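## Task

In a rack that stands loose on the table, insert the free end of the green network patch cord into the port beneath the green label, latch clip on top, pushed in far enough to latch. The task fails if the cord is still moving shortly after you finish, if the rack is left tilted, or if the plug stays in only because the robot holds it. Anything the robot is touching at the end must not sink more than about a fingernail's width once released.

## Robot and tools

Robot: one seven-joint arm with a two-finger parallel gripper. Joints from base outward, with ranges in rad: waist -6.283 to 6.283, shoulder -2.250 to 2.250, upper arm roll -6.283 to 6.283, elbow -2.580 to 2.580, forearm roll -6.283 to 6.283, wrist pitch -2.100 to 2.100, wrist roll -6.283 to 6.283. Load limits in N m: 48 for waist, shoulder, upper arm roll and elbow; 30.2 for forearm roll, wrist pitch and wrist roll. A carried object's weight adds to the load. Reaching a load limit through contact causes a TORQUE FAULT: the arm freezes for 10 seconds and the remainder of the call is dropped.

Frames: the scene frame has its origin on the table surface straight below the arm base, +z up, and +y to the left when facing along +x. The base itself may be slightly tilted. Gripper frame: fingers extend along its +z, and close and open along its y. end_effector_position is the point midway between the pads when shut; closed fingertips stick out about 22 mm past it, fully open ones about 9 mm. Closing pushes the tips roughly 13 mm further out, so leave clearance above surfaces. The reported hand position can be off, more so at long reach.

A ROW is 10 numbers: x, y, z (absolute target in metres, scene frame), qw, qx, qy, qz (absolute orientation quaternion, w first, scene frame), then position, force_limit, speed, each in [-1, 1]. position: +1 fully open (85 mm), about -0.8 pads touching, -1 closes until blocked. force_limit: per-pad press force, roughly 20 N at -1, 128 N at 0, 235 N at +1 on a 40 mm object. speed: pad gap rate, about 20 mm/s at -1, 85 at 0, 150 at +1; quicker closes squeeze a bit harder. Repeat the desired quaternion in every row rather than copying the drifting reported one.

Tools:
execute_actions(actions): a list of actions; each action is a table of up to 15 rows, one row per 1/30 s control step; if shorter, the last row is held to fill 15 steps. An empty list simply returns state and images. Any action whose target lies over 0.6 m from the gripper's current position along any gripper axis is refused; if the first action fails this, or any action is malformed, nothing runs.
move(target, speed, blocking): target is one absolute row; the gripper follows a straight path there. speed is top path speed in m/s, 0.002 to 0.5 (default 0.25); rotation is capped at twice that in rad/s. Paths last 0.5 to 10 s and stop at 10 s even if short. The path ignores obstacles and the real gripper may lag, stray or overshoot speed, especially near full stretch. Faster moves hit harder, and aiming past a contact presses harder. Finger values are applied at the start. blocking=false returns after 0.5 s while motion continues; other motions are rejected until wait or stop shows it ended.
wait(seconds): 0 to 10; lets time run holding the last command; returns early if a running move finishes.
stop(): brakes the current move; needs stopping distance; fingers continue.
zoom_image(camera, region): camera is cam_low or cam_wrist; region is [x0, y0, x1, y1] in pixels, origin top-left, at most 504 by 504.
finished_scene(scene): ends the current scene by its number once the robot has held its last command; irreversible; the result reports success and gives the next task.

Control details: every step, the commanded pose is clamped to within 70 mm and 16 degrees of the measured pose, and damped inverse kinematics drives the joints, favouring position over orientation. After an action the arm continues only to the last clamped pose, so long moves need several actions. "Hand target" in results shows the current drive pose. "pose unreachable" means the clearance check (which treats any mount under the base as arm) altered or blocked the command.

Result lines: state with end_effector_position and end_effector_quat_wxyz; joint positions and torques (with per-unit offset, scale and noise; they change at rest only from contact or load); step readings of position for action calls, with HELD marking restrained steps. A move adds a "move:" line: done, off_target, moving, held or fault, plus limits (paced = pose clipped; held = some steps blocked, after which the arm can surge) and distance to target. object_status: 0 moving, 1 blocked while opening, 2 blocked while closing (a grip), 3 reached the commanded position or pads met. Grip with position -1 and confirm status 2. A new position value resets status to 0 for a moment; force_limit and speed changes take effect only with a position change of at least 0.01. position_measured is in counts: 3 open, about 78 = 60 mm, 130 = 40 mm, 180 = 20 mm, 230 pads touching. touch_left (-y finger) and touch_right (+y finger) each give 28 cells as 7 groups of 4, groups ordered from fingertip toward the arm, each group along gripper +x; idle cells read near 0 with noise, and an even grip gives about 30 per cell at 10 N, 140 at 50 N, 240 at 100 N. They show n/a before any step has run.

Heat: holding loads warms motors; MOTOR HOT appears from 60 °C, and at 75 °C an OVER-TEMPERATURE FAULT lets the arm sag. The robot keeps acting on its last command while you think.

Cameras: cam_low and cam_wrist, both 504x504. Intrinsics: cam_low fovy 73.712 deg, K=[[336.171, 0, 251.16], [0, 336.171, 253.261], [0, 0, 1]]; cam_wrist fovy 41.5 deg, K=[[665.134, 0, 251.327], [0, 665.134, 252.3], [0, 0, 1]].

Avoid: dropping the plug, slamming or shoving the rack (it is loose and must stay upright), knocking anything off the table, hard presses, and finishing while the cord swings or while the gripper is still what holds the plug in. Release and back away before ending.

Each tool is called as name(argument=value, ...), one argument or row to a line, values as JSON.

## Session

execute_actions(
  actions=[],
)

Scene clock: 0.00 s.
end_effector_position=(+0.2450, -0.0865, +0.3152) position_measured=3 object_status=3 touch_left=n/a touch_right=n/a end_effector_quat_wxyz=(-0.484, -0.302, +0.791, +0.222)
Joint positions: [ 0.342  1.11  -0.199  1.526  0.199  1.625  2.14 ]
Joint velocities: [-0.    -0.     0.    -0.     0.001  0.    -0.   ]
Joint torques (N m, as the joint torque sensors report them, + toward a larger angle): no reading
Motor temperatures (°C, as the motors report them): [29 34 27 24 32 36 34]
Hand target: +0.245, -0.087, +0.315; -0.484, -0.302, +0.791, +0.222

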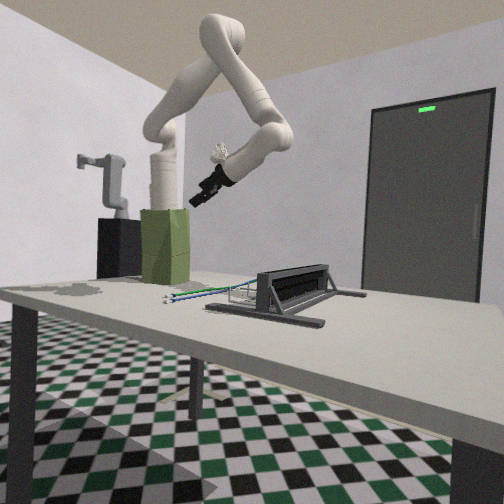

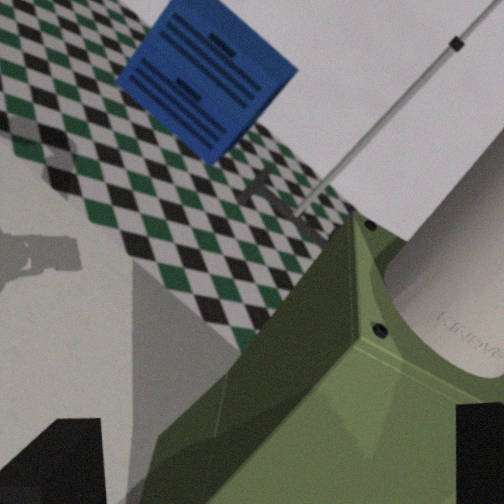

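move(
  target=[0.33,-0.05,0.15,0.271,0.653,-0.653,0.271,0.2,0,0],
  speed=0.35,
)

Scene clock: 4.37 s.
end_effector_position=(+0.3300, -0.0501, +0.1498) position_measured=104 object_status=3 touch_left=((9 -7 -6 10) (-9 1 6 14) (-11 -2 -4 5) (1 5 1 -2) (-15 3 0 1) (3 1 -10 -2) (-6 -3 -4 -10)) touch_right=((-14 -11 -4 -4) (-2 -8 13 -8) (9 4 4 1) (-18 11 2 15) (-3 7 -2 11) (0 -11 14 2) (1 1 10 -12)) end_effector_quat_wxyz=(+0.271, +0.653, -0.654, +0.270)
Joint positions: [-0.449  1.306 -0.014  1.936  1.1    0.871  1.415]
Joint velocities: [-0.01   0.008 -0.008  0.002  0.007  0.006 -0.004]
Joint torques (N m, as the joint torque sensors report them, + toward a larger angle): [ -1.57 -18.16   0.68   2.41  -0.73   2.23   0.15]
Motor temperatures (°C, as the motors report them): [29 34 27 24 32 36 34]
Hand target: +0.330, -0.050, +0.150; +0.271, +0.653, -0.653, +0.271
Off the commanded pose: 0.000 m, 0 deg.
move: done

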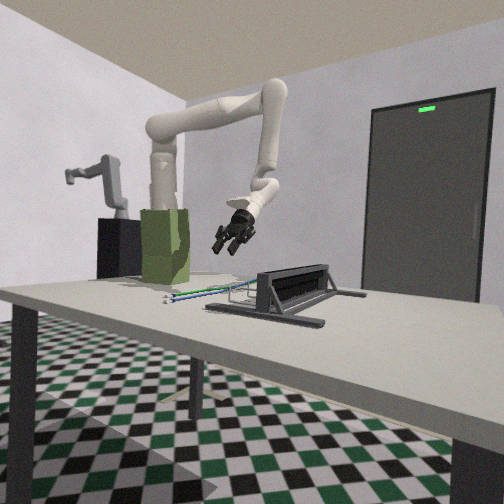

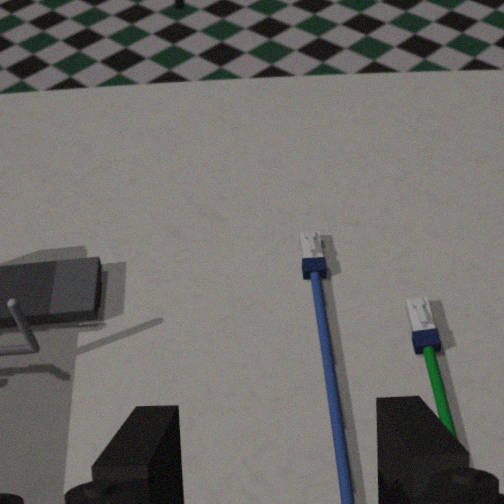

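move(
  target=[0.243,-0.18,0.04,0.271,0.653,-0.653,0.271,0,0,0],
  speed=0.15,
)

Scene clock: 11.07 s.
end_effector_position=(+0.2427, -0.1796, +0.0399) position_measured=128 object_status=3 touch_left=((-4 -1 8 9) (-3 6 0 1) (5 10 16 -8) (2 6 -9 -9) (4 9 7 15) (4 9 14 -6) (1 -13 1 -12)) touch_right=((-3 -8 -12 -1) (15 -5 8 -3) (18 1 2 -5) (-5 10 -2 0) (2 -13 5 -1) (-6 -1 3 5) (8 0 2 -6)) end_effector_quat_wxyz=(+0.271, +0.653, -0.653, +0.271)
Joint positions: [-0.349  1.688  0.175  2.075  1.802  0.65   0.673]
Joint velocities: [ 0.002  0.005 -0.     0.    -0.    -0.003 -0.001]
Joint torques (N m, as the joint torque sensors report them, + toward a larger angle): [ -1.42 -14.38   2.34   7.04  -1.07   1.5   -0.11]
Motor temperatures (°C, as the motors report them): [29 34 27 24 32 36 34]
Hand target: +0.242, -0.180, +0.040; +0.271, +0.653, -0.653, +0.271
Off the commanded pose: 0.001 m, 0 deg.
move: done

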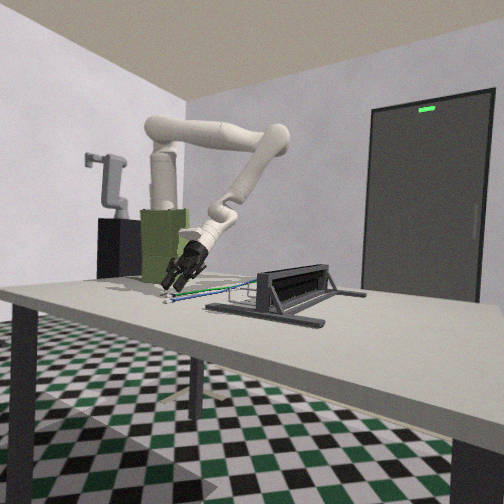

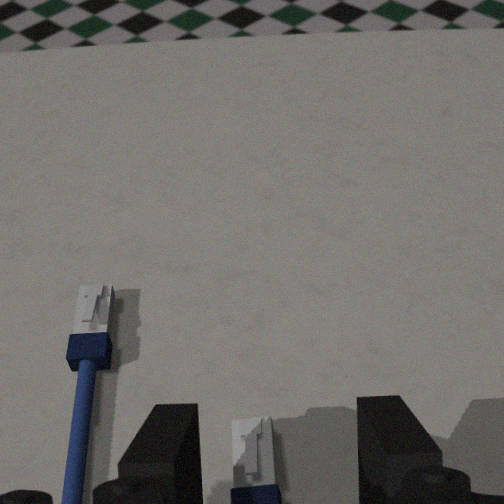

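move(
  target=[0.249,-0.176,0.0265,0.271,0.653,-0.653,0.271,-0.3,0,0],
  speed=0.02,
)

Scene clock: 14.03 s.
end_effector_position=(+0.2490, -0.1760, +0.0265) position_measured=167 object_status=3 touch_left=((0 2 7 8) (-5 10 4 2) (-7 5 -11 -1) (3 16 -9 -6) (-2 1 4 -4) (9 3 -5 4) (1 0 10 -1)) touch_right=((-18 -19 -4 1) (1 -3 2 -9) (1 -6 -5 9) (-11 8 -24 -2) (-7 -17 -7 5) (-17 -20 -5 -4) (7 -7 7 11)) end_effector_quat_wxyz=(+0.271, +0.653, -0.653, +0.271)
Joint positions: [-0.355  1.709  0.179  2.025  1.758  0.637  0.72 ]
Joint velocities: [-0.     0.002 -0.     0.002  0.     0.     0.   ]
Joint torques (N m, as the joint torque sensors report them, + toward a larger angle): [ -1.58 -14.68   2.47   6.74  -1.05   1.68  -0.11]
Motor temperatures (°C, as the motors report them): [29 34 27 24 32 36 34]
Hand target: +0.249, -0.176, +0.027; +0.271, +0.653, -0.653, +0.271
Off the commanded pose: 0.000 m, 0 deg.
move: done

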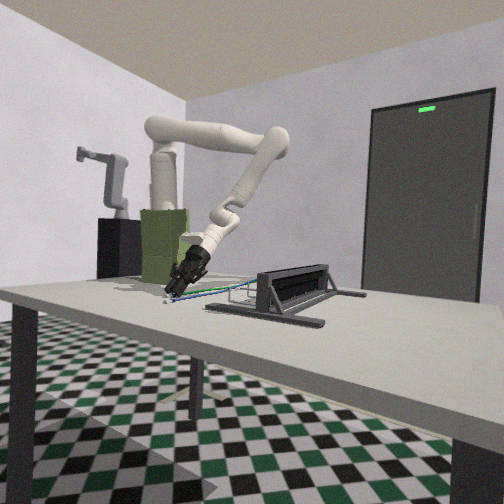

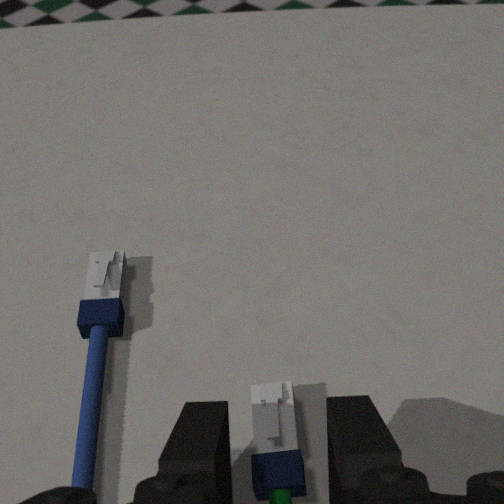

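move(
  target=[0.249,-0.175,0.023,0.271,0.653,-0.653,0.271,-0.3,0,0],
  speed=0.008,
)

move(
  target=[0.249,-0.175,0.0235,0.271,0.653,-0.653,0.271,-1,-0.3,-0.5],
)

move(
  target=[0.3,-0.13,0.11,0.271,0.653,-0.653,0.271,-1,-0.3,-0.5],
  speed=0.1,
)

move(
  target=[0.44,-0.03,0.12,0,0.924,0,0.383,-1,-0.3,-0.5],
  speed=0.2,
)

Scene clock: 18.27 s.
end_effector_position=(+0.2491, -0.1760, +0.0248) position_measured=167 object_status=3 touch_left=((-3 0 -14 11) (-11 10 -21 6) (12 -9 -11 -10) (-14 3 4 0) (-3 4 1 -7) (0 14 -8 4) (-3 -5 1 -7)) touch_right=((-11 3 -1 4) (6 -1 -4 -5) (20 7 13 12) (-8 11 -9 0) (2 10 -2 14) (9 -5 -10 -2) (-4 -8 6 0)) end_effector_quat_wxyz=(+0.272, +0.653, -0.653, +0.272)
Joint positions: [-0.355  1.715  0.178  2.018  1.75   0.639  0.726]
Joint velocities: [ 0.004 -0.    -0.003  0.    -0.     0.003  0.002]
Joint torques (N m, as the joint torque sensors report them, + toward a larger angle): [ -0.88 -12.94   1.26   4.29  -0.28   0.7   -0.44]
Motor temperatures (°C, as the motors report them): [29 34 27 24 32 36 34]
Hand target: +0.249, -0.175, +0.023; +0.271, +0.653, -0.653, +0.271
Off the commanded pose: 0.002 m, 0 deg.
move: done

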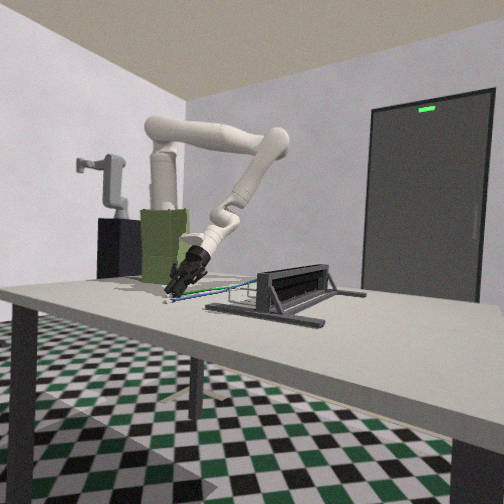

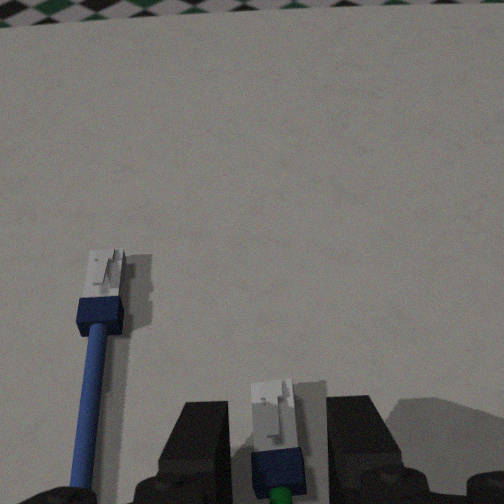

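Scene clock: 18.97 s.
end_effector_position=(+0.2491, -0.1765, +0.0253) position_measured=211 object_status=2 touch_left=((883 412 49 6) (234 119 8 9) (0 6 -6 -10) (2 8 1 -6) (-8 2 5 1) (-10 4 -5 -17) (5 -4 6 1)) touch_right=((755 465 71 0) (234 111 5 -3) (7 -6 11 -5) (-10 -6 -12 -1) (-2 1 5 10) (-9 -5 -4 17) (14 -6 10 -5)) end_effector_quat_wxyz=(+0.272, +0.652, -0.653, +0.273)
Joint positions: [-0.353  1.714  0.176  2.019  1.751  0.643  0.727]
Joint velocities: [ 0.004 -0.001 -0.002  0.     0.001  0.005  0.002]
Joint torques (N m, as the joint torque sensors report them, + toward a larger angle): [ -1.18 -13.48   1.07   4.73  -0.34   0.39  -0.04]
Motor temperatures (°C, as the motors report them): [29 34 27 24 32 36 34]
Hand target: +0.249, -0.175, +0.024; +0.271, +0.653, -0.653, +0.271
Off the commanded pose: 0.002 m, 0 deg.
move: done

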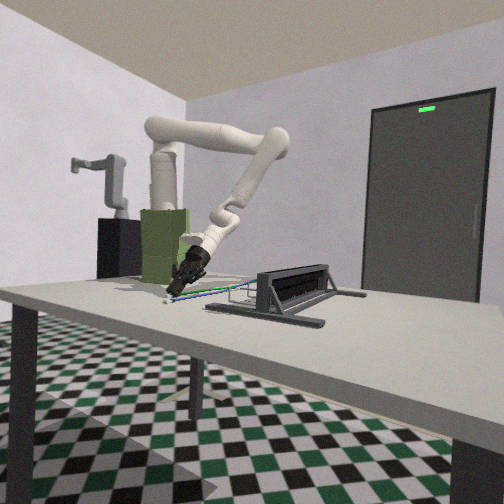

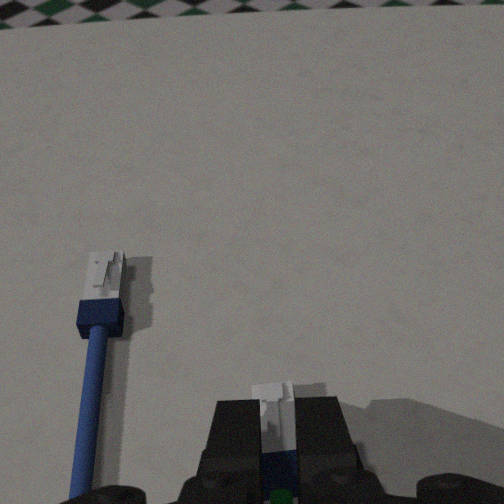

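Scene clock: 20.37 s.
end_effector_position=(+0.3000, -0.1303, +0.1099) position_measured=211 object_status=2 touch_left=((865 397 38 13) (239 116 2 11) (1 -8 7 -10) (-3 0 -5 -10) (-9 11 -10 10) (6 3 -5 -4) (7 -8 8 -10)) touch_right=((748 428 67 0) (221 108 17 11) (-1 -1 -9 2) (1 -11 0 0) (14 -5 3 20) (-8 -7 6 14) (10 -13 4 -12)) end_effector_quat_wxyz=(+0.271, +0.653, -0.653, +0.271)
Joint positions: [-0.419  1.438  0.153  2.059  1.399  0.65   1.132]
Joint velocities: [-0.001 -0.007  0.     0.003  0.     0.001  0.   ]
Joint torques (N m, as the joint torque sensors report them, + toward a larger angle): [ -1.6  -16.6    2.07   4.78  -0.8    2.34  -0.18]
Motor temperatures (°C, as the motors report them): [29 34 27 24 32 36 34]
Hand target: +0.300, -0.130, +0.110; +0.271, +0.653, -0.653, +0.271
Off the commanded pose: 0.000 m, 0 deg.
move: done

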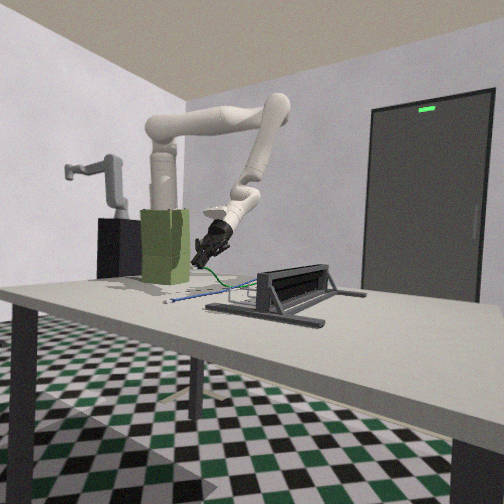

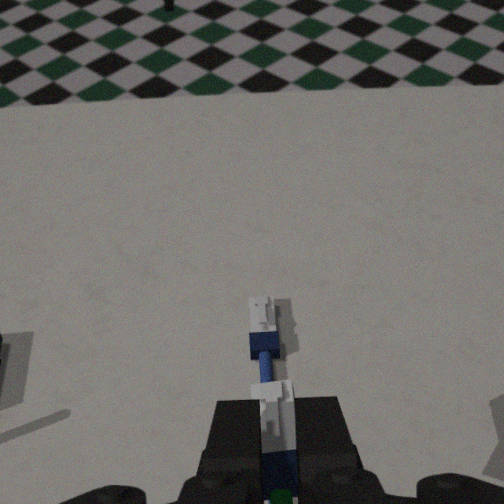

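Scene clock: 24.63 s.
end_effector_position=(+0.4399, -0.0300, +0.1198) position_measured=211 object_status=2 touch_left=((876 398 51 14) (237 112 14 14) (-6 7 -16 -9) (1 0 4 -5) (0 2 0 -1) (-3 -2 -10 -8) (-6 -4 1 1)) touch_right=((734 424 60 19) (219 105 18 -9) (16 -4 0 4) (-9 -3 -2 9) (9 -4 2 6) (-5 -11 6 6) (12 -4 9 -4)) end_effector_quat_wxyz=(-0.001, +0.924, -0.000, +0.382)
Joint positions: [-0.443  1.703  0.52   2.359  3.044  1.508  0.867]
Joint velocities: [ 0.003  0.003  0.001 -0.    -0.     0.    -0.002]
Joint torques (N m, as the joint torque sensors report them, + toward a larger angle): [ -1.4  -15.69   3.6    5.82  -1.47   1.95   0.  ]
Motor temperatures (°C, as the motors report them): [29 34 27 24 32 36 34]
Hand target: +0.440, -0.030, +0.120; -0.001, +0.924, -0.001, +0.382
Off the commanded pose: 0.000 m, 0 deg.
move: done

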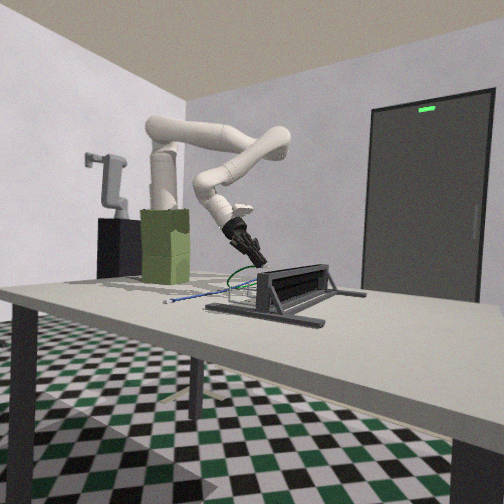

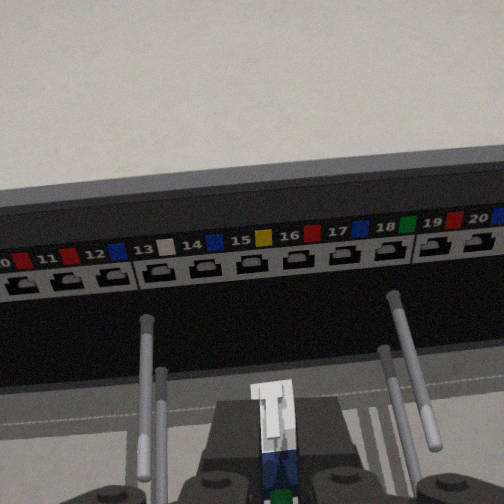

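move(
  target=[0.496,-0.076,0.1,0,0.924,0,0.383,-1,-0.3,-0.5],
  speed=0.06,
)

zoom_image(
  camera="cam_wrist",
  region=[170,260,370,460],
)

Scene clock: 27.97 s.
end_effector_position=(+0.4959, -0.0759, +0.0999) position_measured=211 object_status=2 touch_left=((868 409 50 6) (251 110 15 13) (-5 -3 -5 -16) (0 11 7 5) (-6 4 -4 -3) (-4 -6 1 -1) (6 4 13 8)) touch_right=((735 431 61 4) (222 113 20 2) (12 -5 -19 3) (-13 1 -11 0) (-11 -15 0 9) (8 -13 -6 4) (13 -4 13 -7)) end_effector_quat_wxyz=(-0.000, +0.924, +0.000, +0.383)
Joint positions: [-0.321  1.684  0.651  2.18   3.205  1.38   0.854]
Joint velocities: [ 0.002  0.     0.002  0.    -0.002  0.    -0.002]
Joint torques (N m, as the joint torque sensors report them, + toward a larger angle): [ -1.97 -16.64   4.55   4.22  -1.4    1.88  -0.03]
Motor temperatures (°C, as the motors report them): [29 34 27 24 32 36 34]
Hand target: +0.496, -0.076, +0.100; -0.000, +0.924, +0.000, +0.383
Off the commanded pose: 0.000 m, 0 deg.
move: done

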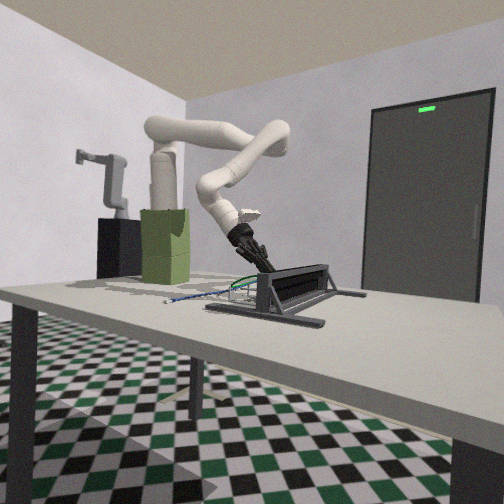

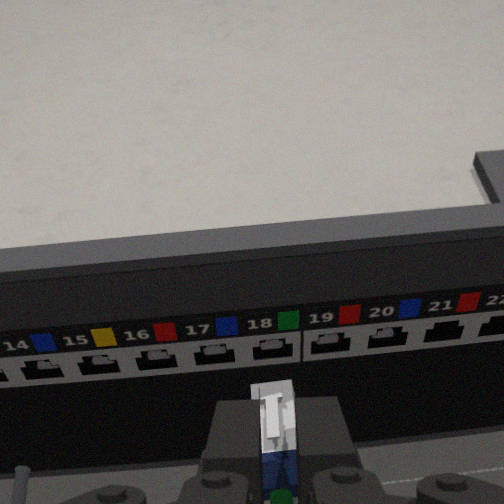

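Region (170, 260, 370, 460) of cam_wrist's 504x504 image, scaled by 2.520.

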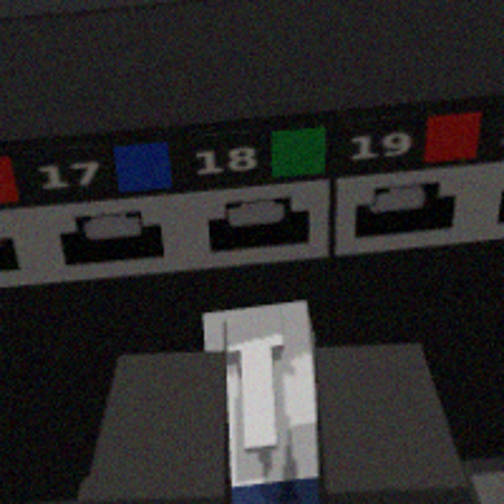

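move(
  target=[0.506,-0.076,0.1012,0.006,0.9335,-0.016,0.358,-1,-0.3,-0.5],
  speed=0.02,
)

move(
  target=[0.512,-0.076,0.1015,0.006,0.9335,-0.016,0.358,-1,-0.3,-0.5],
  speed=0.006,
)

zoom_image(
  camera="cam_wrist",
  region=[170,260,370,460],
)

Scene clock: 34.50 s.
end_effector_position=(+0.5059, -0.0760, +0.1011) position_measured=211 object_status=2 touch_left=((873 394 55 5) (226 121 5 9) (6 5 5 4) (-1 3 12 -4) (-8 -3 10 11) (-2 -11 -12 -11) (1 -15 1 -2)) touch_right=((745 427 74 1) (232 109 9 -9) (4 -21 0 16) (-16 -8 -20 11) (-12 21 2 -3) (-15 -4 13 9) (2 -17 7 0)) end_effector_quat_wxyz=(+0.006, +0.934, -0.016, +0.358)
Joint positions: [-0.337  1.619  0.663  2.153  3.255  1.237  0.821]
Joint velocities: [-0.001 -0.003 -0.001  0.001  0.002  0.    -0.   ]
Joint torques (N m, as the joint torque sensors report them, + toward a larger angle): [ -2.02 -16.98   4.98   3.82  -1.36   1.71  -0.15]
Motor temperatures (°C, as the motors report them): [29 34 27 24 32 36 34]
Hand target: +0.506, -0.076, +0.101; +0.006, +0.934, -0.016, +0.358
Off the commanded pose: 0.000 m, 0 deg.
move: done

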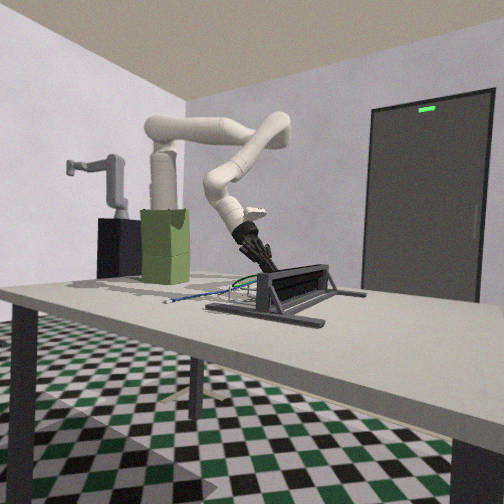

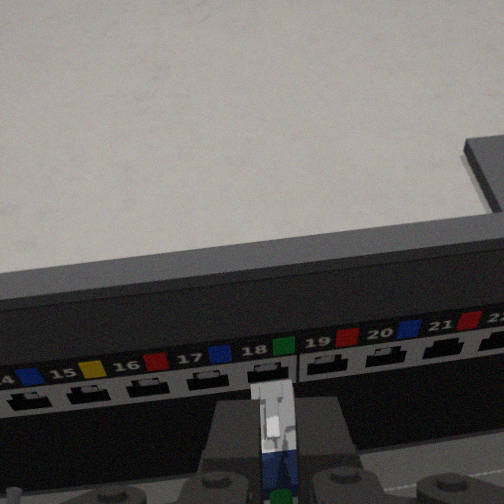

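Scene clock: 35.73 s.
end_effector_position=(+0.5110, -0.0761, +0.1009) position_measured=211 object_status=2 touch_left=((864 393 48 6) (235 116 5 -3) (-15 1 4 -5) (-1 11 7 10) (-6 1 -8 -9) (-2 6 -16 -3) (-9 -4 9 4)) touch_right=((740 437 73 13) (233 106 21 21) (10 8 -5 -8) (-4 6 -15 -10) (7 -2 -4 9) (-14 -2 11 6) (-2 -4 15 -9)) end_effector_quat_wxyz=(+0.006, +0.934, -0.016, +0.357)
Joint positions: [-0.336  1.612  0.667  2.139  3.263  1.216  0.817]
Joint velocities: [-0.     0.     0.002  0.    -0.     0.     0.   ]
Joint torques (N m, as the joint torque sensors report them, + toward a larger angle): [ -2.06 -17.83   5.24   2.96  -1.68   2.02  -0.12]
Motor temperatures (°C, as the motors report them): [29 34 27 24 32 36 34]
Hand target: +0.512, -0.076, +0.101; +0.006, +0.934, -0.016, +0.358
Off the commanded pose: 0.001 m, 0 deg.
move: done

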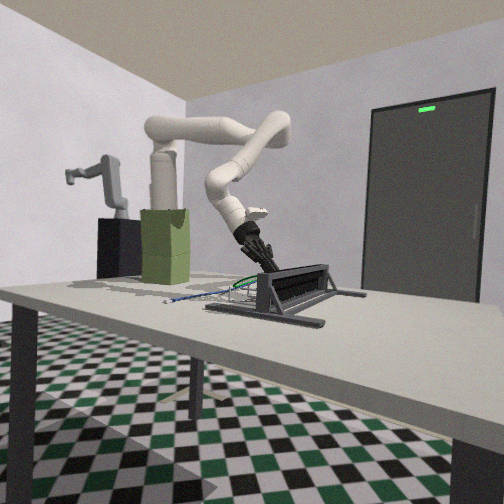

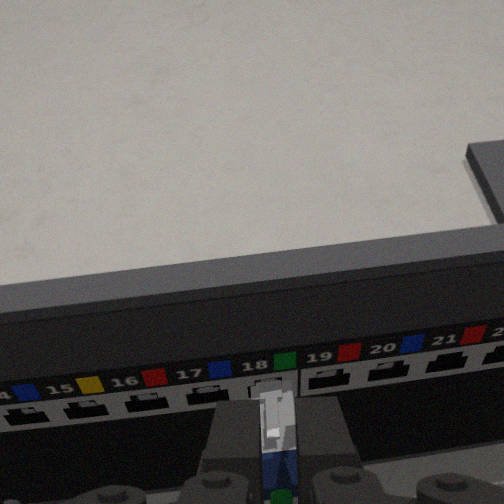

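Region (170, 260, 370, 460) of cam_wrist's 504x504 image, scaled by 2.520.

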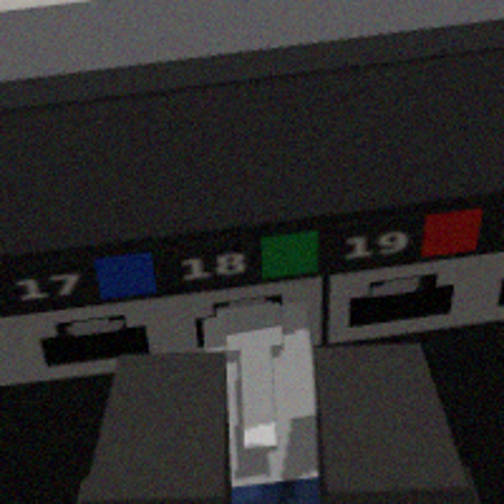

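move(
  target=[0.509,-0.0752,0.0985,0.006,0.9335,-0.016,0.358,-1,-0.3,-0.5],
  speed=0.01,
)

move(
  target=[0.5145,-0.075,0.0987,0.006,0.9335,-0.016,0.358,-1,-0.3,-0.5],
  speed=0.006,
)

zoom_image(
  camera="cam_wrist",
  region=[170,260,370,460],
)

Scene clock: 38.20 s.
end_effector_position=(+0.5090, -0.0752, +0.0985) position_measured=211 object_status=2 touch_left=((874 387 51 8) (230 119 11 27) (-9 -3 -3 -4) (1 7 -12 6) (1 -10 3 -3) (2 6 1 -7) (2 -9 13 8)) touch_right=((723 432 79 6) (218 110 26 6) (11 -3 -14 9) (-2 -6 3 -4) (-5 1 5 4) (6 -16 -7 6) (8 -13 12 -2)) end_effector_quat_wxyz=(+0.006, +0.934, -0.016, +0.358)
Joint positions: [-0.337  1.621  0.662  2.14   3.253  1.225  0.819]
Joint velocities: [ 0.     0.001 -0.001 -0.001 -0.001 -0.001  0.002]
Joint torques (N m, as the joint torque sensors report them, + toward a larger angle): [ -1.93 -17.35   4.86   3.76  -1.43   1.76  -0.26]
Motor temperatures (°C, as the motors report them): [29 34 27 24 32 36 34]
Hand target: +0.509, -0.075, +0.099; +0.006, +0.934, -0.016, +0.358
Off the commanded pose: 0.000 m, 0 deg.
move: done

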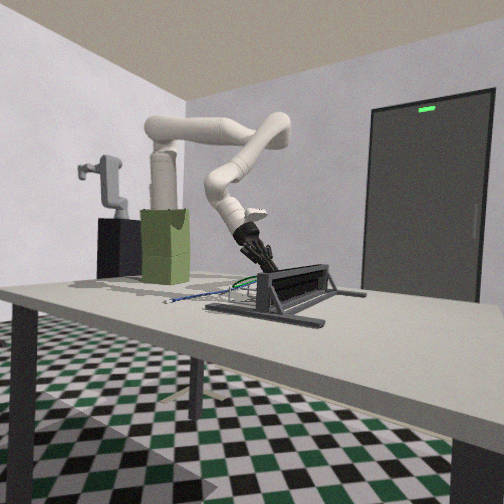

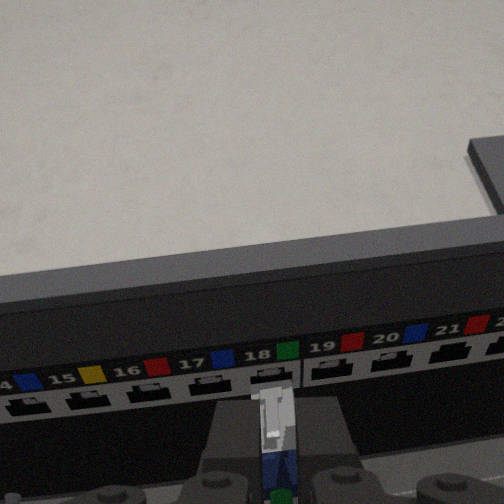

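Scene clock: 39.33 s.
end_effector_position=(+0.5106, -0.0759, +0.0966) position_measured=211 object_status=2 touch_left=((893 432 59 10) (248 118 1 -16) (-17 14 1 -17) (-3 10 20 5) (8 4 -9 1) (3 0 -17 -9) (-6 -2 -3 12)) touch_right=((757 454 81 10) (218 118 9 3) (5 1 9 5) (-12 -4 -18 -5) (-11 -2 2 7) (4 -11 -2 5) (-5 -9 -9 1)) end_effector_quat_wxyz=(+0.007, +0.935, -0.016, +0.354)
Joint positions: [-0.336  1.617  0.663  2.13   3.261  1.205  0.816]
Joint velocities: [ 0.     0.001 -0.    -0.001 -0.002 -0.001  0.001]
Joint torques (N m, as the joint torque sensors report them, + toward a larger angle): [ -2.34 -19.47   5.99   0.38  -2.37   2.63  -0.2 ]
Motor temperatures (°C, as the motors report them): [29 34 27 24 32 36 34]
Hand target: +0.514, -0.075, +0.099; +0.006, +0.934, -0.016, +0.358
Off the commanded pose: 0.005 m, 1 deg.
move: off_target

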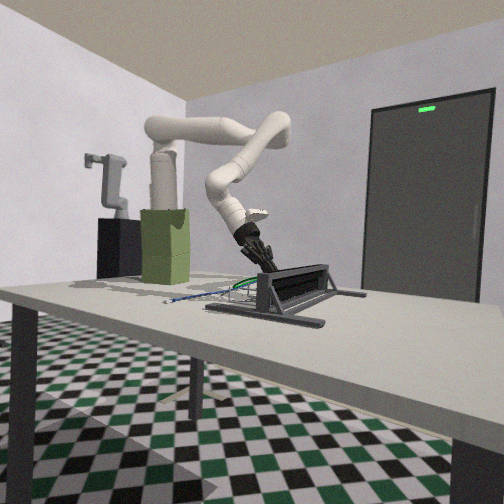

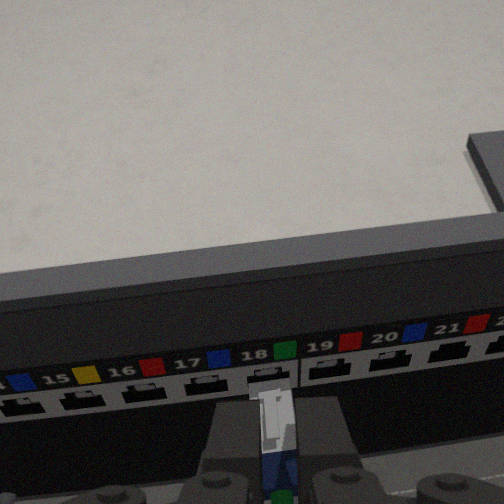

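Region (170, 260, 370, 460) of cam_wrist's 504x504 image, scaled by 2.520.

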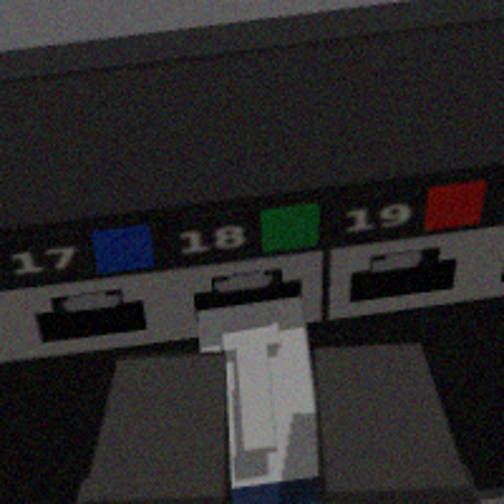

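Too low now.

move(
  target=[0.5085,-0.0753,0.1005,0.006,0.9335,-0.016,0.358,-1,-0.3,-0.5],
  speed=0.01,
)

move(
  target=[0.514,-0.075,0.1008,0.006,0.9335,-0.016,0.358,-1,-0.3,-0.5],
  speed=0.006,
)

zoom_image(
  camera="cam_wrist",
  region=[170,260,370,460],
)

Scene clock: 43.23 s.
end_effector_position=(+0.5085, -0.0753, +0.1005) position_measured=211 object_status=2 touch_left=((885 410 58 11) (249 118 -2 12) (-8 -3 -3 0) (-8 14 10 3) (-13 14 11 8) (-11 -2 -7 -14) (4 -11 -1 14)) touch_right=((749 440 68 1) (232 105 29 12) (16 -7 -1 4) (7 -7 -4 6) (10 10 0 6) (1 -10 2 1) (-5 1 -10 -5)) end_effector_quat_wxyz=(+0.006, +0.934, -0.016, +0.358)
Joint positions: [-0.338  1.617  0.663  2.145  3.255  1.227  0.819]
Joint velocities: [ 0.    -0.001 -0.     0.002  0.001  0.001  0.   ]
Joint torques (N m, as the joint torque sensors report them, + toward a larger angle): [ -2.03 -17.32   4.83   3.63  -1.48   1.76  -0.16]
Motor temperatures (°C, as the motors report them): [29 34 27 24 32 36 34]
Hand target: +0.509, -0.075, +0.101; +0.006, +0.934, -0.016, +0.358
Off the commanded pose: 0.000 m, 0 deg.
move: done

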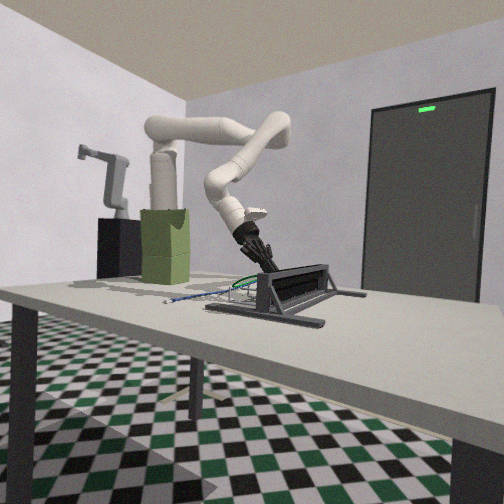

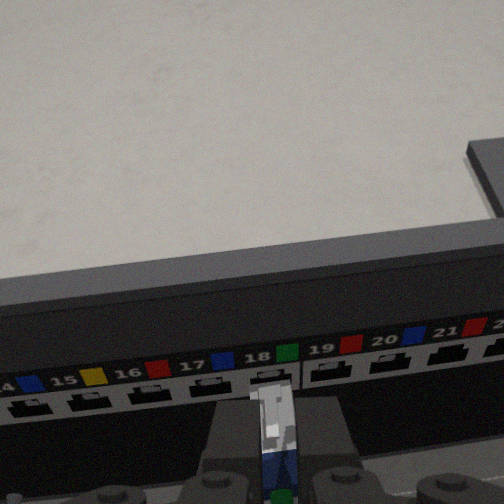

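Scene clock: 44.37 s.
end_effector_position=(+0.5108, -0.0755, +0.0991) position_measured=211 object_status=2 touch_left=((874 431 46 3) (236 114 1 12) (-10 7 5 3) (-4 17 -1 14) (-6 13 1 -1) (-8 -6 4 -10) (3 -6 17 -11)) touch_right=((735 448 69 0) (233 109 8 17) (14 -8 5 -6) (-2 -2 -8 0) (-6 2 -4 7) (1 -13 3 0) (-4 -8 3 -14)) end_effector_quat_wxyz=(+0.007, +0.935, -0.016, +0.355)
Joint positions: [-0.338  1.612  0.665  2.136  3.264  1.207  0.816]
Joint velocities: [ 0.    -0.     0.001  0.001  0.002 -0.001  0.   ]
Joint torques (N m, as the joint torque sensors report them, + toward a larger angle): [ -2.17 -18.9    5.86   0.92  -2.24   2.37  -0.33]
Motor temperatures (°C, as the motors report them): [29 34 27 24 32 36 34]
Hand target: +0.514, -0.075, +0.101; +0.006, +0.934, -0.016, +0.358
Off the commanded pose: 0.004 m, 0 deg.
move: off_target

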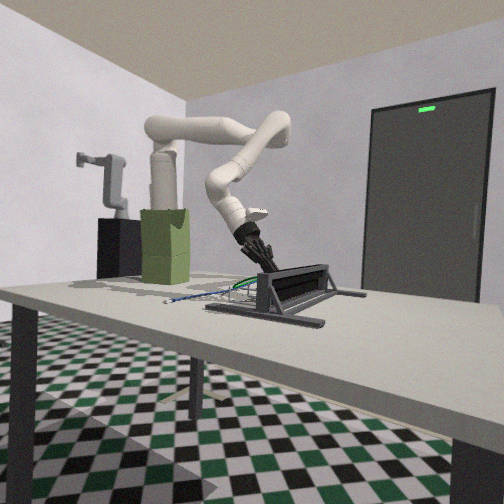

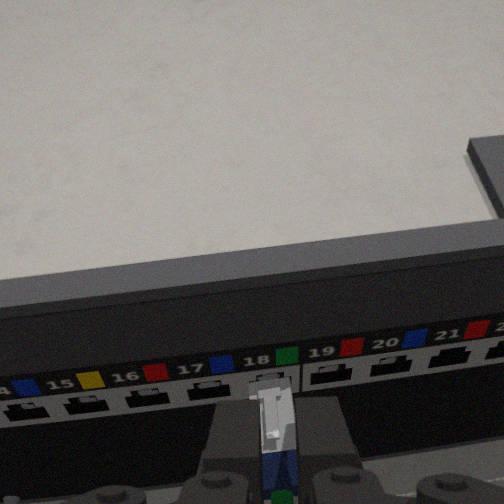

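Region (170, 260, 370, 460) of cam_wrist's 504x504 image, scaled by 2.520.

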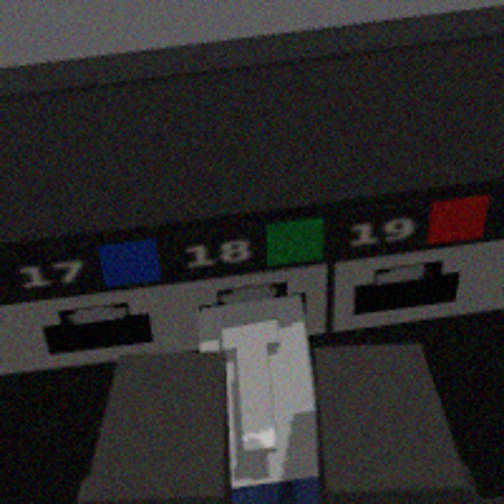

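move(
  target=[0.5085,-0.0757,0.1012,0.006,0.9335,-0.016,0.358,-1,-0.3,-0.5],
  speed=0.01,
)

move(
  target=[0.514,-0.0754,0.1015,0.006,0.9335,-0.016,0.358,-1,-0.3,-0.5],
  speed=0.006,
)

zoom_image(
  camera="cam_wrist",
  region=[170,260,370,460],
)

Scene clock: 47.00 s.
end_effector_position=(+0.5085, -0.0757, +0.1012) position_measured=211 object_status=2 touch_left=((877 403 57 11) (224 96 -7 6) (-3 7 -7 -7) (-9 15 4 -9) (-2 5 10 -7) (8 -9 -12 8) (2 -5 4 10)) touch_right=((736 438 76 3) (225 106 39 -3) (7 3 3 12) (-8 0 -12 -5) (-5 11 4 4) (3 -6 -1 8) (6 -6 9 -7)) end_effector_quat_wxyz=(+0.006, +0.934, -0.016, +0.358)
Joint positions: [-0.337  1.616  0.664  2.147  3.257  1.228  0.819]
Joint velocities: [-0.     0.001 -0.    -0.001 -0.     0.002  0.001]
Joint torques (N m, as the joint torque sensors report them, + toward a larger angle): [ -2.1  -17.26   4.68   3.71  -1.44   1.68  -0.07]
Motor temperatures (°C, as the motors report them): [29 34 27 24 32 36 34]
Hand target: +0.509, -0.076, +0.101; +0.006, +0.934, -0.016, +0.358
Off the commanded pose: 0.000 m, 0 deg.
move: done

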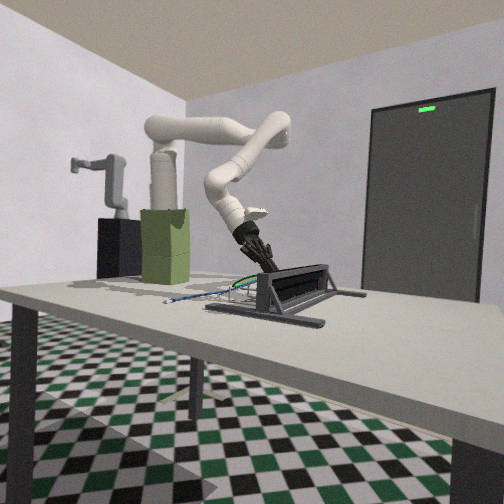

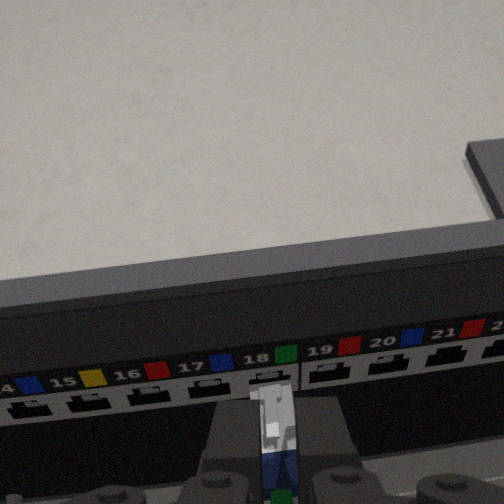

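Scene clock: 48.13 s.
end_effector_position=(+0.5113, -0.0757, +0.1000) position_measured=211 object_status=2 touch_left=((881 426 60 11) (240 125 -2 13) (8 -10 -5 -14) (14 -7 5 -5) (-7 1 -4 -11) (-7 5 -1 0) (-10 3 -5 7)) touch_right=((739 440 72 7) (214 124 14 2) (0 0 -12 2) (-6 1 -19 3) (-10 4 0 8) (4 -14 13 -7) (3 -8 4 -5)) end_effector_quat_wxyz=(+0.007, +0.935, -0.016, +0.355)
Joint positions: [-0.337  1.61   0.666  2.136  3.265  1.208  0.816]
Joint velocities: [-0.    -0.001 -0.001 -0.001  0.001  0.     0.   ]
Joint torques (N m, as the joint torque sensors report them, + toward a larger angle): [ -1.84 -18.73   5.94   1.21  -2.27   2.25  -0.12]
Motor temperatures (°C, as the motors report them): [29 34 27 24 32 36 34]
Hand target: +0.514, -0.075, +0.102; +0.006, +0.934, -0.016, +0.358
Off the commanded pose: 0.003 m, 0 deg.
move: done

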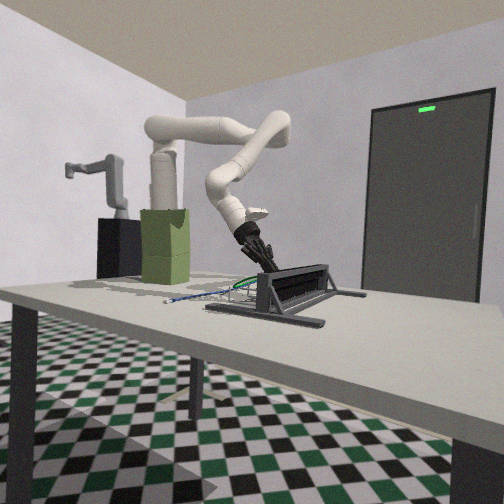

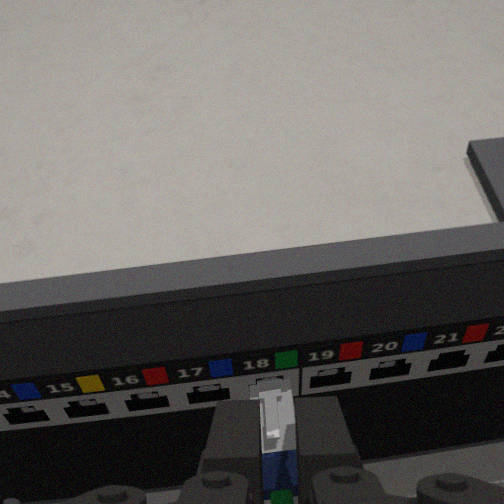

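Region (170, 260, 370, 460) of cam_wrist's 504x504 image, scaled by 2.520.

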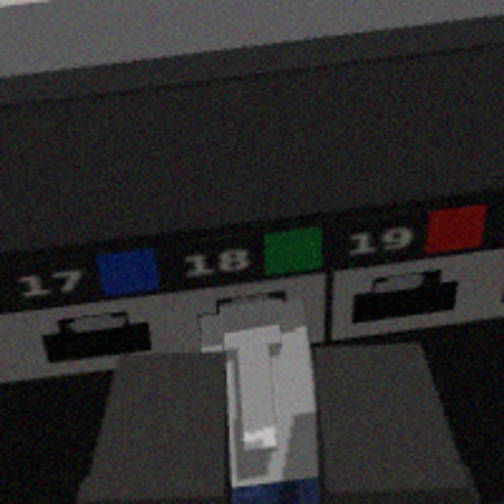

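Top edge is slightly inside, so the bottom catches; slide upward under light push.

move(
  target=[0.5145,-0.0751,0.104,0.006,0.9335,-0.016,0.358,-1,-0.3,-0.5],
  speed=0.004,
)

zoom_image(
  camera="cam_wrist",
  region=[170,260,370,460],
)

Scene clock: 50.87 s.
end_effector_position=(+0.5112, -0.0759, +0.1020) position_measured=211 object_status=2 touch_left=((900 383 47 0) (248 111 3 -2) (-9 3 -2 -13) (1 14 -7 0) (-4 1 7 7) (-12 16 11 -7) (2 -6 -1 8)) touch_right=((758 449 72 19) (229 105 14 -1) (3 -6 14 23) (-20 0 -12 17) (-1 -8 -3 9) (-9 -9 -2 6) (-7 -8 8 -8)) end_effector_quat_wxyz=(+0.007, +0.935, -0.016, +0.354)
Joint positions: [-0.338  1.605  0.668  2.14   3.269  1.205  0.816]
Joint velocities: [ 0.    -0.     0.001 -0.001  0.    -0.001  0.001]
Joint torques (N m, as the joint torque sensors report them, + toward a larger angle): [ -2.54 -19.5    6.01   1.25  -2.35   2.69  -0.18]
Motor temperatures (°C, as the motors report them): [29 34 27 24 32 36 34]
Hand target: +0.514, -0.075, +0.104; +0.006, +0.934, -0.016, +0.358
Off the commanded pose: 0.004 m, 0 deg.
move: off_target

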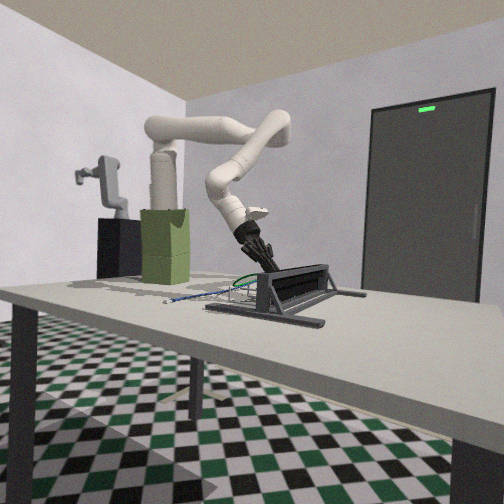

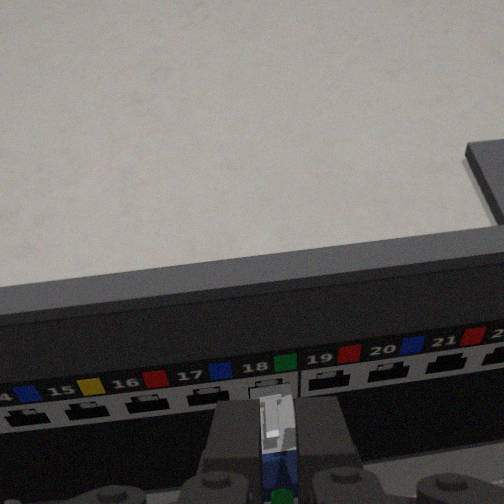

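Region (170, 260, 370, 460) of cam_wrist's 504x504 image, scaled by 2.520.

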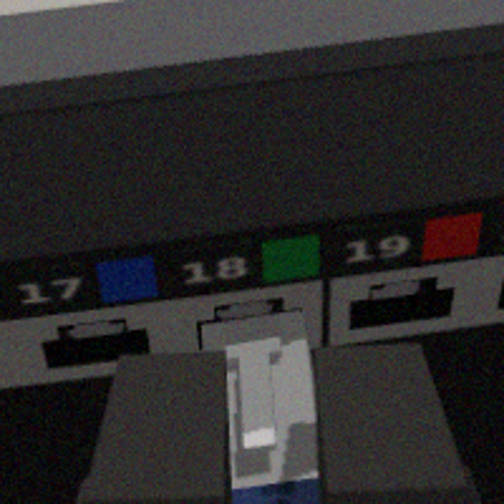

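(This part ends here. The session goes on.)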